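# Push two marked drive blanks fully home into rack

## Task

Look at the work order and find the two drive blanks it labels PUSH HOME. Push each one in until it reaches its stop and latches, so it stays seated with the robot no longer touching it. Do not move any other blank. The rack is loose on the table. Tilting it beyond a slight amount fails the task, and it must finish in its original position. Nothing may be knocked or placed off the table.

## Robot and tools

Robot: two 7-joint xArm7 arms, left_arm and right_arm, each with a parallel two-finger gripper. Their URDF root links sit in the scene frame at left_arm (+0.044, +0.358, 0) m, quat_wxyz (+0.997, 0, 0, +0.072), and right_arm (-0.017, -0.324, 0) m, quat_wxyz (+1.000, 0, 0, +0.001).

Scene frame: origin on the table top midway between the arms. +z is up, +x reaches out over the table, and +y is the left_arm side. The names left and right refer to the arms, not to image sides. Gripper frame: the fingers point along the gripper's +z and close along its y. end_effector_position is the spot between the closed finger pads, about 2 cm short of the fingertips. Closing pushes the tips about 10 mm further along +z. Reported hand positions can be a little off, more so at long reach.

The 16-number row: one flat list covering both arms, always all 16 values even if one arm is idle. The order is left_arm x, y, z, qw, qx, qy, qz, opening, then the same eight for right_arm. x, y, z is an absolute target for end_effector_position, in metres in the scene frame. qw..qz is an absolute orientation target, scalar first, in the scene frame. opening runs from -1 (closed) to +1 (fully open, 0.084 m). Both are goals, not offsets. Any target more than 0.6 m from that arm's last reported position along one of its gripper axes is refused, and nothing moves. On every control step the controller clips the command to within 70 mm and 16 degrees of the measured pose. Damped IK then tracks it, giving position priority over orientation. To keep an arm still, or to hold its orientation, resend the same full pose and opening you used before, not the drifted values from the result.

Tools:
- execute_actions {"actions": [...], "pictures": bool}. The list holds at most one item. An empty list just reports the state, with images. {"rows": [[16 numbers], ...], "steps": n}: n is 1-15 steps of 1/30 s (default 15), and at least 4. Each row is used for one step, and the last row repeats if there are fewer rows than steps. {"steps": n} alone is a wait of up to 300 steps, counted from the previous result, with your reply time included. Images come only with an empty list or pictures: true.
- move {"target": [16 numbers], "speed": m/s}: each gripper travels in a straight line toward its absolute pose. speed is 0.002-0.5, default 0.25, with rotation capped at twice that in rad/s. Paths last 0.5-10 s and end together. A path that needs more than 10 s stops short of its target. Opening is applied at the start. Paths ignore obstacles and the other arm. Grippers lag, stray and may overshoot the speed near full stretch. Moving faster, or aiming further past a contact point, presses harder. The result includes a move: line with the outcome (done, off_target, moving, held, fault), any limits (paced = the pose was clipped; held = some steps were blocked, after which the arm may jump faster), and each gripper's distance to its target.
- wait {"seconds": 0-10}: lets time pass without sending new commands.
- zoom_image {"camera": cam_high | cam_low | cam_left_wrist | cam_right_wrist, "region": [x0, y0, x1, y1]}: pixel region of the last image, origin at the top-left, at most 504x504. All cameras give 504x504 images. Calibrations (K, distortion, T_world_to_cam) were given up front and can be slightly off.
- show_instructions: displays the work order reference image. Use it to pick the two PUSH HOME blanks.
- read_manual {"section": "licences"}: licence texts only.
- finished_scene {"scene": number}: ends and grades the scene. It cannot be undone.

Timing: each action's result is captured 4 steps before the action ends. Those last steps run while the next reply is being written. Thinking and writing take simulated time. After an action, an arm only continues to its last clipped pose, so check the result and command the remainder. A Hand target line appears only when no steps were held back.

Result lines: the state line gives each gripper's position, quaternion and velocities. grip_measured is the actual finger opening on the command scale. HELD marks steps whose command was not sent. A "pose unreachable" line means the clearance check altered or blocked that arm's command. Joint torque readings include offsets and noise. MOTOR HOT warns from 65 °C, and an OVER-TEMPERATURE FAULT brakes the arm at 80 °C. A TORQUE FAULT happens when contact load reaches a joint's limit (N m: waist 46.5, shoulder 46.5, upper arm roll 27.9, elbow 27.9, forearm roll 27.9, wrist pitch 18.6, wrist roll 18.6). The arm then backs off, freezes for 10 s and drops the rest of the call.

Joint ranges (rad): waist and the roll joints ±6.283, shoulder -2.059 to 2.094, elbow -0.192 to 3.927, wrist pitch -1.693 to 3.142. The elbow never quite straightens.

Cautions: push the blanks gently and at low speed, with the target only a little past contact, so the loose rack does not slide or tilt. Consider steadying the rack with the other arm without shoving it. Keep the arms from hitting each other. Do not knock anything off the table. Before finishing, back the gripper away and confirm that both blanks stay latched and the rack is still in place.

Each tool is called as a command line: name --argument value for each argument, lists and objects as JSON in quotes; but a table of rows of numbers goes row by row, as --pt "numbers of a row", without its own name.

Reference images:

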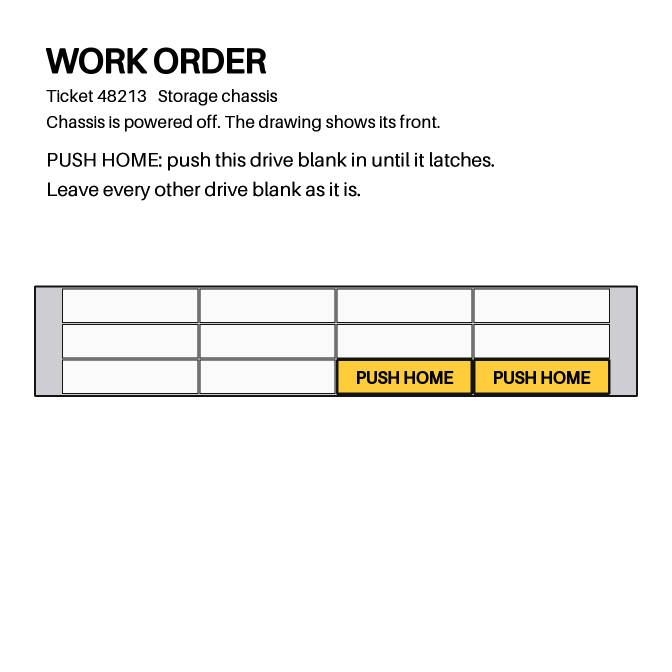

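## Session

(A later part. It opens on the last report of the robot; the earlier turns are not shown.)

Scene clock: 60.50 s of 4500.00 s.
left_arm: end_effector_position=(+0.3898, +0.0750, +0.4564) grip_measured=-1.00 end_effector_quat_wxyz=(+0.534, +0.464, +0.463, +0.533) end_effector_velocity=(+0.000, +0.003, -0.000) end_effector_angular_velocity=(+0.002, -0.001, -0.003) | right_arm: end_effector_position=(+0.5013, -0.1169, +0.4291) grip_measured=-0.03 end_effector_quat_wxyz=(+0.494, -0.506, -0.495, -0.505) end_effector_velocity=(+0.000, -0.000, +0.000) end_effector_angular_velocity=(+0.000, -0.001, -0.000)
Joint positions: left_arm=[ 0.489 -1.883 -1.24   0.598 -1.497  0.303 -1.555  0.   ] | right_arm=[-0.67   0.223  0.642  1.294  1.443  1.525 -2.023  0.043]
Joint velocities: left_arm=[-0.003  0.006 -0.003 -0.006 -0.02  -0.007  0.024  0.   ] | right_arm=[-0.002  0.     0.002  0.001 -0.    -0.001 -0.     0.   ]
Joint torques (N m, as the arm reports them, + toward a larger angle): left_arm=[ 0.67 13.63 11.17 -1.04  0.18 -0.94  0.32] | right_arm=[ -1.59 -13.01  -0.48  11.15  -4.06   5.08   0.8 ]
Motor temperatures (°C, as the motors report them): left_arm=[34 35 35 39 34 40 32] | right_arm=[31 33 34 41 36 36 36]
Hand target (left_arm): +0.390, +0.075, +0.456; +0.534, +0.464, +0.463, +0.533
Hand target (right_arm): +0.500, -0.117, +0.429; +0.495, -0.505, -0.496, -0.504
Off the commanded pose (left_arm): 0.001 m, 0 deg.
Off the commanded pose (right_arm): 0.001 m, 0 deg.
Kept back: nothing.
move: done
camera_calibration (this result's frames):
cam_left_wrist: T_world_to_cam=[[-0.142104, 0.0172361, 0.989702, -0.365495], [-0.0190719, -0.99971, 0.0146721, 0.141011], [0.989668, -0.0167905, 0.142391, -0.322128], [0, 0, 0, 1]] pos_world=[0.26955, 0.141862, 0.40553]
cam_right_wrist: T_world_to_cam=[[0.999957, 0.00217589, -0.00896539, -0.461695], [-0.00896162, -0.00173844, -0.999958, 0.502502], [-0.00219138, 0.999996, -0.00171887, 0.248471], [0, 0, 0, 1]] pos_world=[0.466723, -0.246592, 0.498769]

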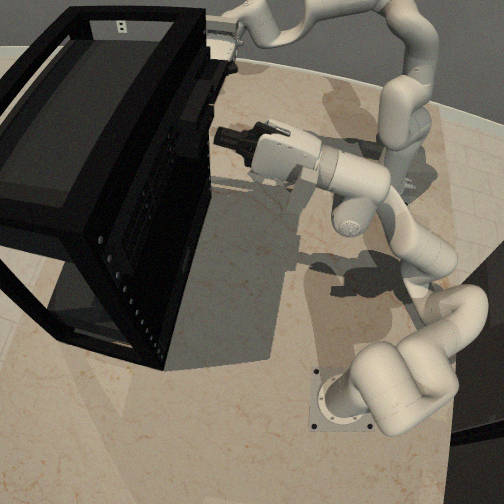

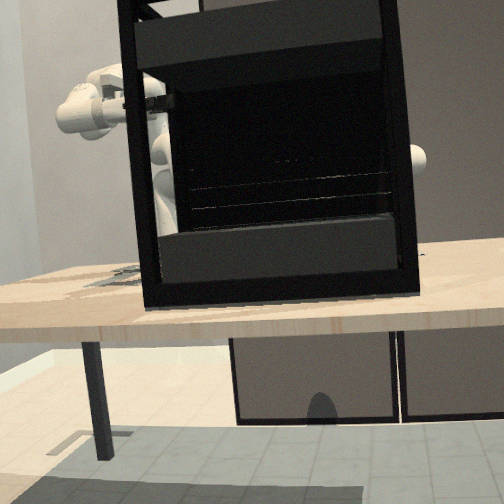

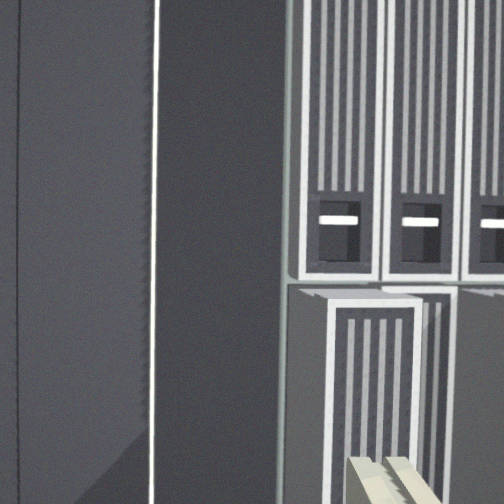

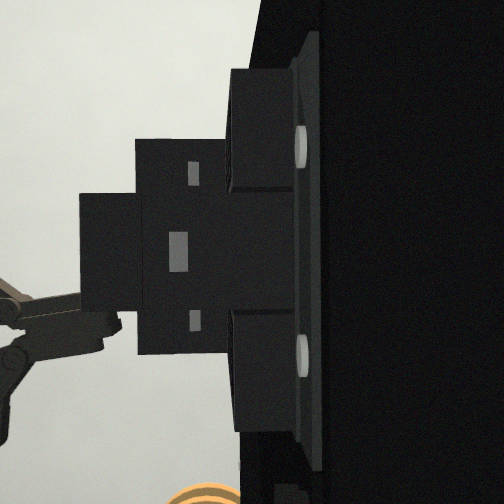

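move --target '[0.438,0.076,0.456,0.534,0.464,0.464,0.534,-1,0.5,-0.1165,0.4292,0.495,-0.505,-0.496,-0.504,-0.5]' --speed 0.025

Scene clock: 62.97 s of 4500.00 s.
left_arm: end_effector_position=(+0.4381, +0.0759, +0.4558) grip_measured=-1.00 end_effector_quat_wxyz=(+0.534, +0.464, +0.464, +0.533) end_effector_velocity=(+0.001, -0.000, +0.001) end_effector_angular_velocity=(+0.000, -0.001, -0.001) | right_arm: end_effector_position=(+0.5014, -0.1169, +0.4291) grip_measured=-0.03 end_effector_quat_wxyz=(+0.493, -0.506, -0.495, -0.505) end_effector_velocity=(+0.001, -0.000, +0.000) end_effector_angular_velocity=(+0.001, -0.001, -0.001)
Joint positions: left_arm=[ 0.661 -1.813 -1.255  0.718 -1.746  0.256 -1.338  0.   ] | right_arm=[-0.673  0.223  0.646  1.294  1.442  1.524 -2.023  0.043]
Joint velocities: left_arm=[ 0.004 -0.001  0.001  0.003 -0.009  0.001  0.008  0.   ] | right_arm=[-0.002  0.002  0.002  0.002 -0.    -0.001  0.     0.   ]
Joint torques (N m, as the arm reports them, + toward a larger angle): left_arm=[ 3.87 16.58  9.63 -1.02  0.32  0.3   0.21] | right_arm=[ -1.71 -12.37  -0.55  10.78  -3.91   5.05   0.9 ]
Motor temperatures (°C, as the motors report them): left_arm=[34 35 35 39 34 40 32] | right_arm=[31 33 34 40 36 36 36]
Hand target (left_arm): +0.438, +0.076, +0.456; +0.534, +0.464, +0.464, +0.533
Hand target (right_arm): +0.500, -0.117, +0.429; +0.495, -0.505, -0.496, -0.504
Off the commanded pose (left_arm): 0.000 m, 0 deg.
Off the commanded pose (right_arm): 0.001 m, 0 deg.
Kept back: nothing.
move: done
camera_calibration (this result's frames):
cam_left_wrist: T_world_to_cam=[[-0.141735, 0.0173993, 0.989752, -0.358299], [-0.0180859, -0.999724, 0.0149846, 0.142292], [0.989739, -0.0157767, 0.142011, -0.369795], [0, 0, 0, 1]] pos_world=[0.317791, 0.142653, 0.40501]
cam_right_wrist: T_world_to_cam=[[0.999957, 0.00210683, -0.00897685, -0.461714], [-0.00897319, -0.00173757, -0.999958, 0.502504], [-0.00212234, 0.999996, -0.00171859, 0.248444], [0, 0, 0, 1]] pos_world=[0.466731, -0.246597, 0.498766]

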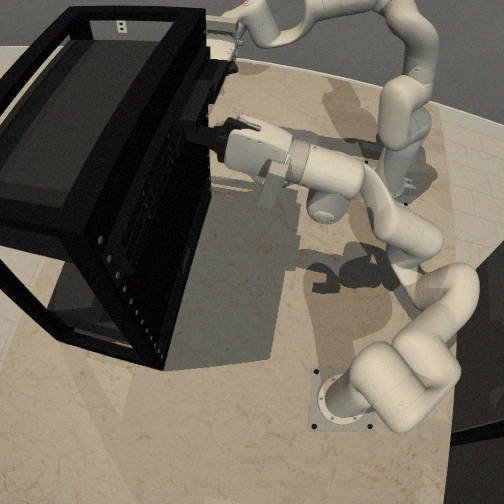

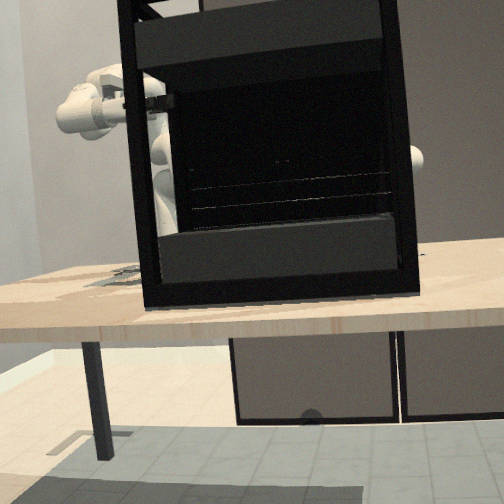

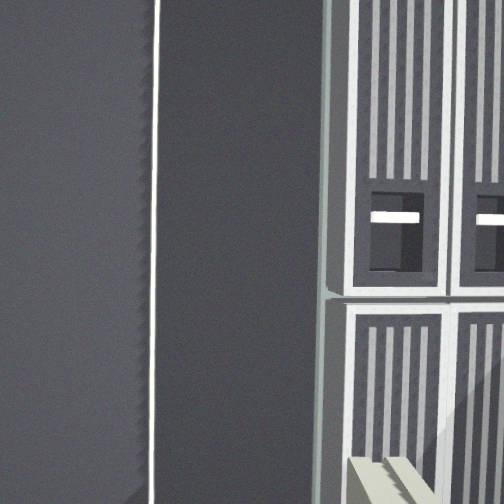

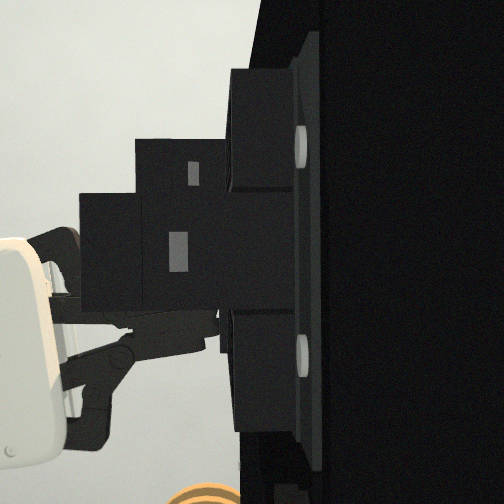

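move --target '[0.445,0.076,0.456,0.534,0.464,0.464,0.534,-1,0.5,-0.1165,0.4292,0.495,-0.505,-0.496,-0.504,-0.5]' --speed 0.01

Scene clock: 65.17 s of 4500.00 s.
left_arm: end_effector_position=(+0.4432, +0.0748, +0.4577) grip_measured=-1.00 end_effector_quat_wxyz=(+0.536, +0.463, +0.462, +0.534) end_effector_velocity=(+0.001, -0.000, -0.001) end_effector_angular_velocity=(-0.002, +0.004, -0.002) | right_arm: end_effector_position=(+0.5021, -0.1170, +0.4292) grip_measured=-0.03 end_effector_quat_wxyz=(+0.493, -0.507, -0.494, -0.506) end_effector_velocity=(+0.000, -0.000, -0.000) end_effector_angular_velocity=(+0.001, +0.000, -0.002)
Joint positions: left_arm=[ 0.684 -1.812 -1.252  0.737 -1.777  0.256 -1.313  0.   ] | right_arm=[-0.676  0.224  0.649  1.294  1.443  1.52  -2.023  0.043]
Joint velocities: left_arm=[-0.002  0.006 -0.002  0.001 -0.003 -0.001  0.003  0.   ] | right_arm=[-0.004  0.     0.003 -0.001  0.    -0.001 -0.    -0.   ]
Joint torques (N m, as the arm reports them, + toward a larger angle): left_arm=[26.02 22.51  7.11  2.07  0.13  2.5   0.06] | right_arm=[ -2.62 -12.34  -0.95  10.07  -4.43   5.67   0.83]
Motor temperatures (°C, as the motors report them): left_arm=[34 35 35 39 34 40 32] | right_arm=[31 33 34 40 36 36 36]
Hand target (left_arm): +0.445, +0.076, +0.456; +0.534, +0.464, +0.464, +0.534
Hand target (right_arm): +0.500, -0.117, +0.429; +0.495, -0.505, -0.496, -0.504
Off the commanded pose (left_arm): 0.003 m, 0 deg.
Off the commanded pose (right_arm): 0.002 m, 0 deg.
Kept back: nothing.
move: done
camera_calibration (this result's frames):
cam_left_wrist: T_world_to_cam=[[-0.146748, 0.0186669, 0.988998, -0.356935], [-0.0206191, -0.999662, 0.0158088, 0.141963], [0.988959, -0.0180723, 0.147084, -0.376969], [0, 0, 0, 1]] pos_world=[0.323354, 0.141765, 0.40621]
cam_right_wrist: T_world_to_cam=[[0.99996, -0.000821642, -0.00889875, -0.462858], [-0.00889994, -0.00146355, -0.999959, 0.502643], [0.000808585, 0.999999, -0.00147081, 0.24693], [0, 0, 0, 1]] pos_world=[0.467114, -0.246574, 0.498867]

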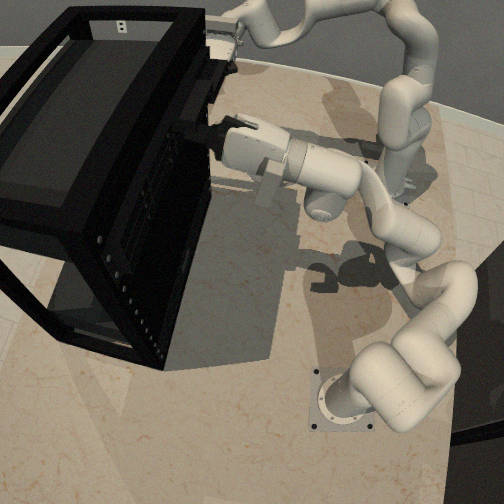

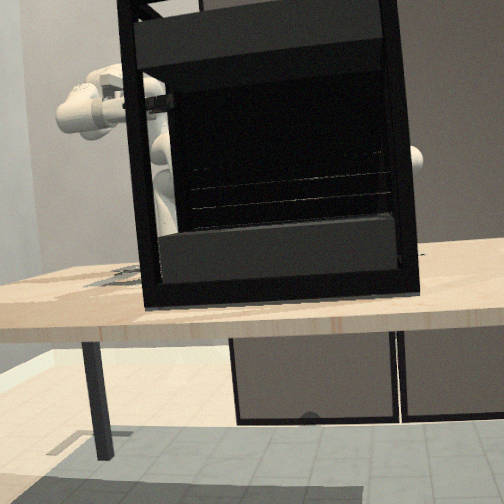

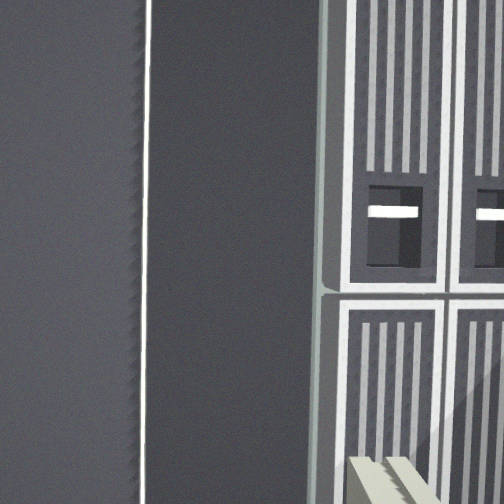

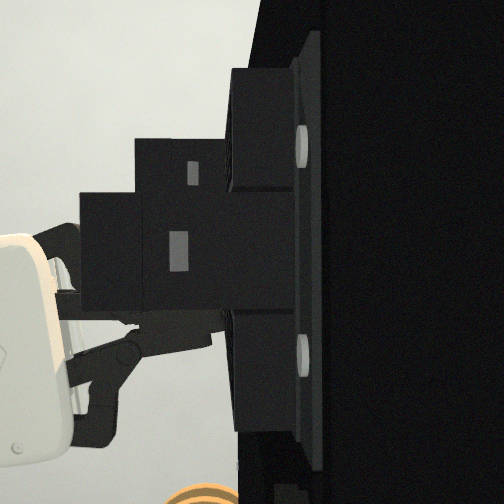

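move --target '[0.34,0.076,0.456,0.534,0.464,0.464,0.534,-1,0.5,-0.1165,0.4292,0.495,-0.505,-0.496,-0.504,-0.5]' --speed 0.12

Scene clock: 66.73 s of 4500.00 s.
left_arm: end_effector_position=(+0.3400, +0.0765, +0.4561) grip_measured=-1.00 end_effector_quat_wxyz=(+0.533, +0.463, +0.464, +0.535) end_effector_velocity=(-0.002, -0.000, -0.000) end_effector_angular_velocity=(-0.001, +0.001, +0.003) | right_arm: end_effector_position=(+0.5014, -0.1169, +0.4291) grip_measured=-0.03 end_effector_quat_wxyz=(+0.493, -0.506, -0.495, -0.505) end_effector_velocity=(-0.000, +0.001, +0.000) end_effector_angular_velocity=(+0.001, +0.000, +0.001)
Joint positions: left_arm=[ 0.317 -1.997 -1.208  0.497 -1.246  0.412 -1.763  0.   ] | right_arm=[-0.678  0.224  0.652  1.294  1.441  1.522 -2.023  0.043]
Joint velocities: left_arm=[-0.004 -0.009  0.004 -0.001  0.013  0.012 -0.012  0.   ] | right_arm=[-0.001  0.     0.003 -0.     0.001 -0.001  0.     0.   ]
Joint torques (N m, as the arm reports them, + toward a larger angle): left_arm=[ 0.42 12.21 10.06 -1.49 -0.16 -1.02  0.29] | right_arm=[ -2.21 -12.1   -0.57  11.07  -3.6    4.99   0.9 ]
Motor temperatures (°C, as the motors report them): left_arm=[34 35 35 39 34 40 32] | right_arm=[31 33 34 40 36 36 36]
Hand target (left_arm): +0.340, +0.076, +0.456; +0.533, +0.463, +0.464, +0.535
Hand target (right_arm): +0.500, -0.117, +0.429; +0.495, -0.505, -0.496, -0.504
Off the commanded pose (left_arm): 0.001 m, 0 deg.
Off the commanded pose (right_arm): 0.001 m, 0 deg.
Kept back: nothing.
move: done
camera_calibration (this result's frames):
cam_left_wrist: T_world_to_cam=[[-0.143511, 0.017085, 0.989501, -0.371796], [-0.0146207, -0.999778, 0.015142, 0.139913], [0.989541, -0.0122942, 0.143729, -0.273753], [0, 0, 0, 1]] pos_world=[0.219578, 0.142869, 0.40512]
cam_right_wrist: T_world_to_cam=[[0.999958, 0.00209224, -0.00895818, -0.46173], [-0.00895443, -0.00179386, -0.999958, 0.502482], [-0.00210822, 0.999996, -0.00177505, 0.248483], [0, 0, 0, 1]] pos_world=[0.466734, -0.246614, 0.498766]

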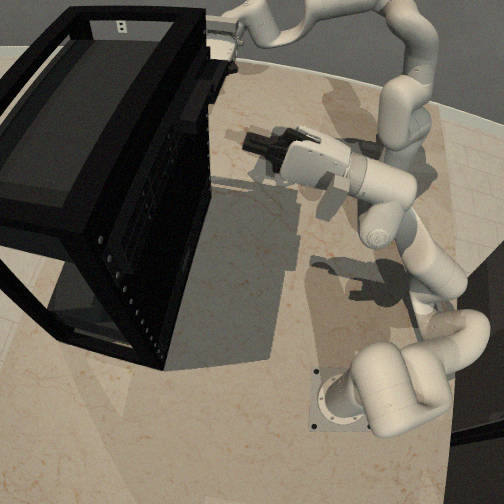

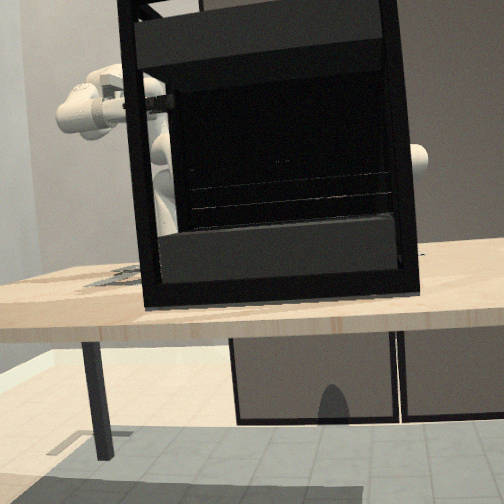

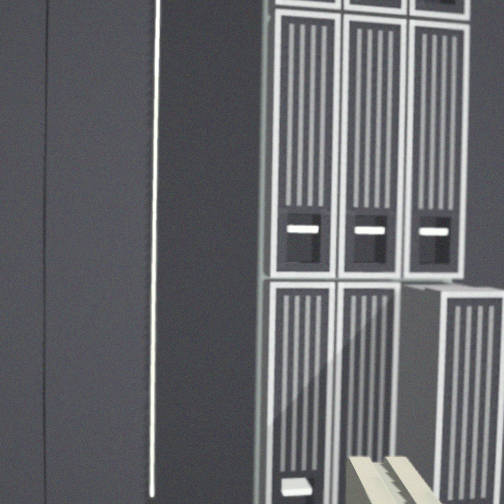

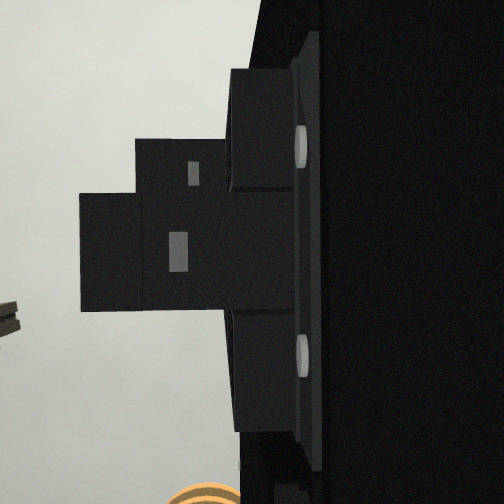

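move --target '[0.34,0.076,0.456,0.534,0.464,0.464,0.534,-1,0.5005,-0.1165,0.4292,0.495,-0.505,-0.496,-0.504,1]'

move --target '[0.34,0.076,0.456,0.534,0.464,0.464,0.534,-1,0.5,-0.25,0.43,0.5,-0.5,-0.5,-0.5,1]' --speed 0.15

Scene clock: 67.67 s of 4500.00 s.
left_arm: end_effector_position=(+0.3400, +0.0760, +0.4560) grip_measured=-1.00 end_effector_quat_wxyz=(+0.534, +0.464, +0.464, +0.534) end_effector_velocity=(-0.000, +0.000, +0.000) end_effector_angular_velocity=(+0.001, -0.000, -0.000) | right_arm: end_effector_position=(+0.5005, -0.1165, +0.4291) grip_measured=+1.00 end_effector_quat_wxyz=(+0.495, -0.505, -0.496, -0.504) end_effector_velocity=(-0.000, +0.001, +0.000) end_effector_angular_velocity=(+0.000, -0.000, +0.001)
Joint positions: left_arm=[ 0.316 -1.994 -1.208  0.498 -1.249  0.41  -1.76   0.   ] | right_arm=[-0.677  0.226  0.651  1.296  1.439  1.527 -2.022  0.084]
Joint velocities: left_arm=[-0.     0.    -0.    -0.    -0.    -0.001  0.001  0.   ] | right_arm=[ 0.001 -0.     0.001 -0.     0.001 -0.    -0.    -0.   ]
Joint torques (N m, as the arm reports them, + toward a larger angle): left_arm=[ 0.47 12.72  9.83 -1.21 -0.18 -1.02  0.23] | right_arm=[  1.69 -12.4    1.49  23.02   0.49   0.78   0.26]
Motor temperatures (°C, as the motors report them): left_arm=[34 35 35 39 34 40 32] | right_arm=[31 33 34 41 36 36 36]
Hand target (left_arm): +0.340, +0.076, +0.456; +0.534, +0.464, +0.464, +0.534
Hand target (right_arm): +0.500, -0.117, +0.429; +0.495, -0.505, -0.496, -0.504
Off the commanded pose (left_arm): 0.000 m, 0 deg.
Off the commanded pose (right_arm): 0.000 m, 0 deg.
Kept back: nothing.
move: done
camera_calibration (this result's frames):
cam_left_wrist: T_world_to_cam=[[-0.142528, 0.0173113, 0.989639, -0.372069], [-0.0171781, -0.99974, 0.015014, 0.140304], [0.989642, -0.0148602, 0.142788, -0.27313], [0, 0, 0, 1]] pos_world=[0.219681, 0.14265, 0.405107]
cam_right_wrist: T_world_to_cam=[[0.99993, 0.00755134, -0.0091097, -0.460116], [-0.00909995, -0.0013252, -0.999958, 0.502642], [-0.00756309, 0.999971, -0.00125639, 0.250583], [0, 0, 0, 1]] pos_world=[0.466553, -0.246435, 0.498744]

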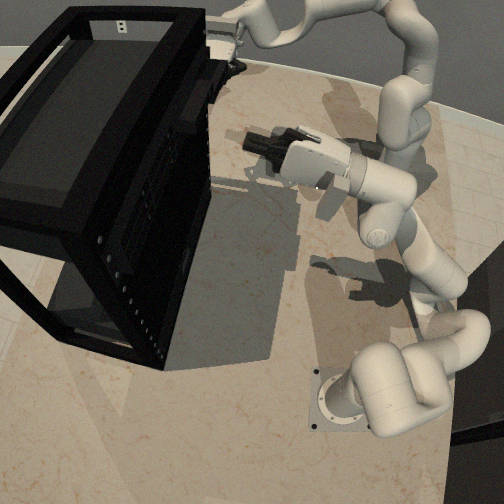

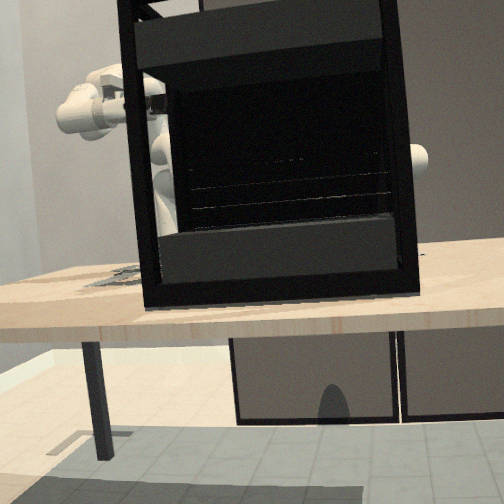

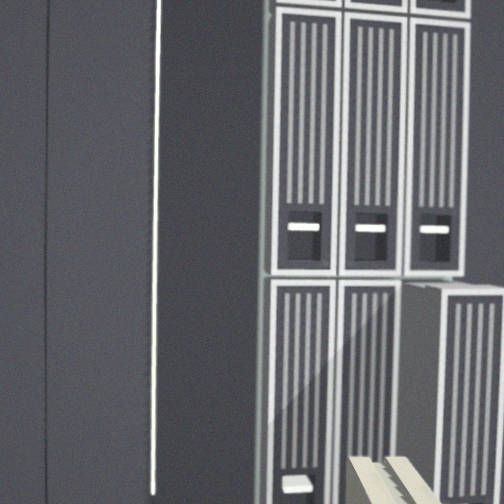

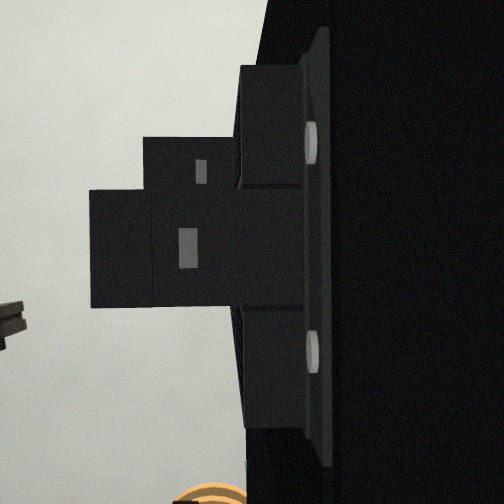

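Scene clock: 68.93 s of 4500.00 s.
left_arm: end_effector_position=(+0.3400, +0.0760, +0.4560) grip_measured=-1.00 end_effector_quat_wxyz=(+0.534, +0.464, +0.464, +0.534) end_effector_velocity=(-0.000, -0.000, +0.000) end_effector_angular_velocity=(+0.000, -0.000, -0.000) | right_arm: end_effector_position=(+0.4998, -0.2488, +0.4300) grip_measured=+1.00 end_effector_quat_wxyz=(+0.500, -0.499, -0.501, -0.500) end_effector_velocity=(-0.001, -0.002, +0.001) end_effector_angular_velocity=(-0.000, -0.001, +0.005)
Joint positions: left_arm=[ 0.316 -1.994 -1.208  0.498 -1.249  0.41  -1.76   0.   ] | right_arm=[-0.822  0.343  0.542  1.45   1.287  1.782 -1.992  0.084]
Joint velocities: left_arm=[-0. -0.  0. -0. -0. -0.  0.  0.] | right_arm=[-0.002  0.005  0.     0.008 -0.005  0.007  0.002  0.   ]
Joint torques (N m, as the arm reports them, + toward a larger angle): left_arm=[ 0.2  12.68  9.83 -1.12 -0.09 -1.09  0.28] | right_arm=[  1.08 -14.25   1.96  22.01   0.78   0.79   0.45]
Motor temperatures (°C, as the motors report them): left_arm=[34 35 35 39 34 40 32] | right_arm=[31 33 34 41 36 36 36]
Hand target (left_arm): +0.340, +0.076, +0.456; +0.534, +0.464, +0.464, +0.534
Hand target (right_arm): +0.500, -0.250, +0.430; +0.500, -0.500, -0.500, -0.500
Off the commanded pose (left_arm): 0.000 m, 0 deg.
Off the commanded pose (right_arm): 0.001 m, 0 deg.
Kept back: nothing.
move: done
camera_calibration (this result's frames):
cam_left_wrist: T_world_to_cam=[[-0.142507, 0.0173189, 0.989642, -0.372075], [-0.0171901, -0.999739, 0.0150203, 0.140305], [0.989645, -0.0148715, 0.142767, -0.273125], [0, 0, 0, 1]] pos_world=[0.219685, 0.142651, 0.405107]
cam_right_wrist: T_world_to_cam=[[0.999593, 0.0274197, -0.00790122, -0.453842], [-0.00790817, 0.000145231, -0.999969, 0.503103], [-0.0274177, 0.999624, 0.000362011, 0.392001], [0, 0, 0, 1]] pos_world=[0.468384, -0.379482, 0.499359]

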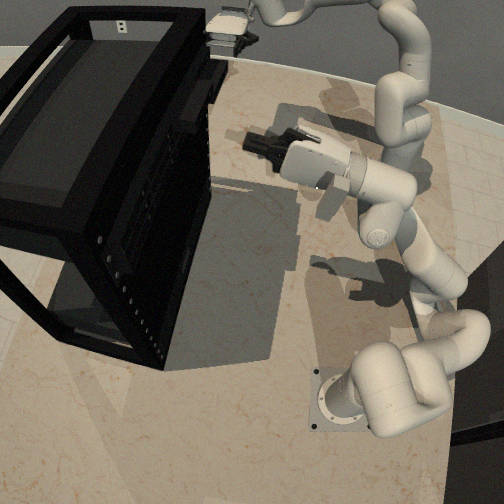

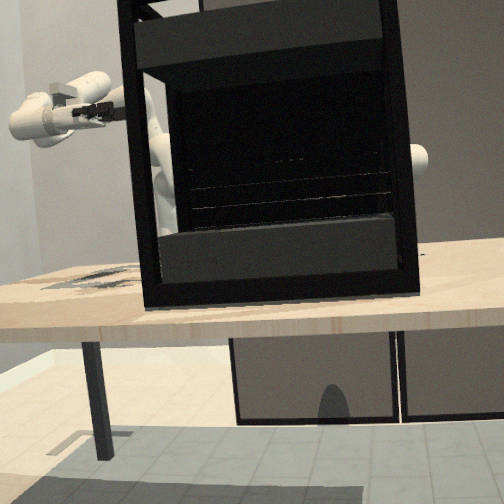

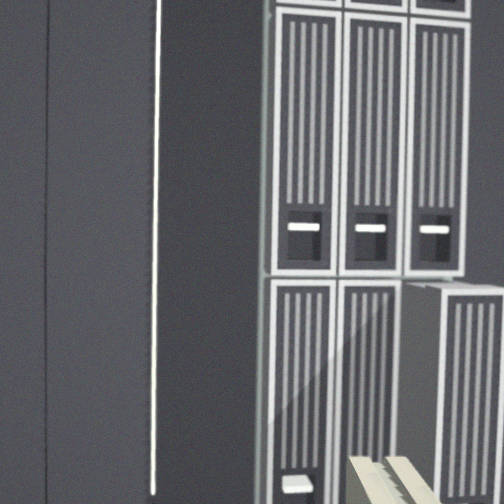

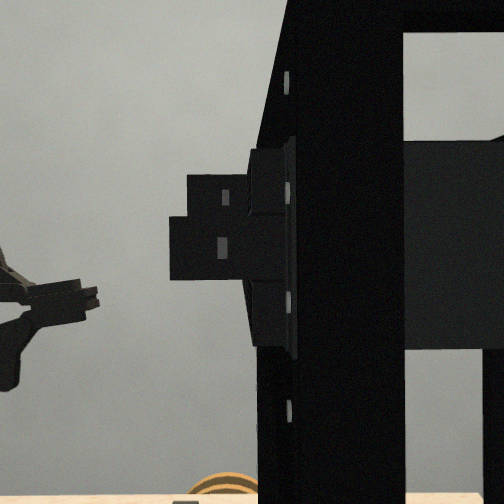

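finished_scene --scene 1

The scene is finished: the task was done.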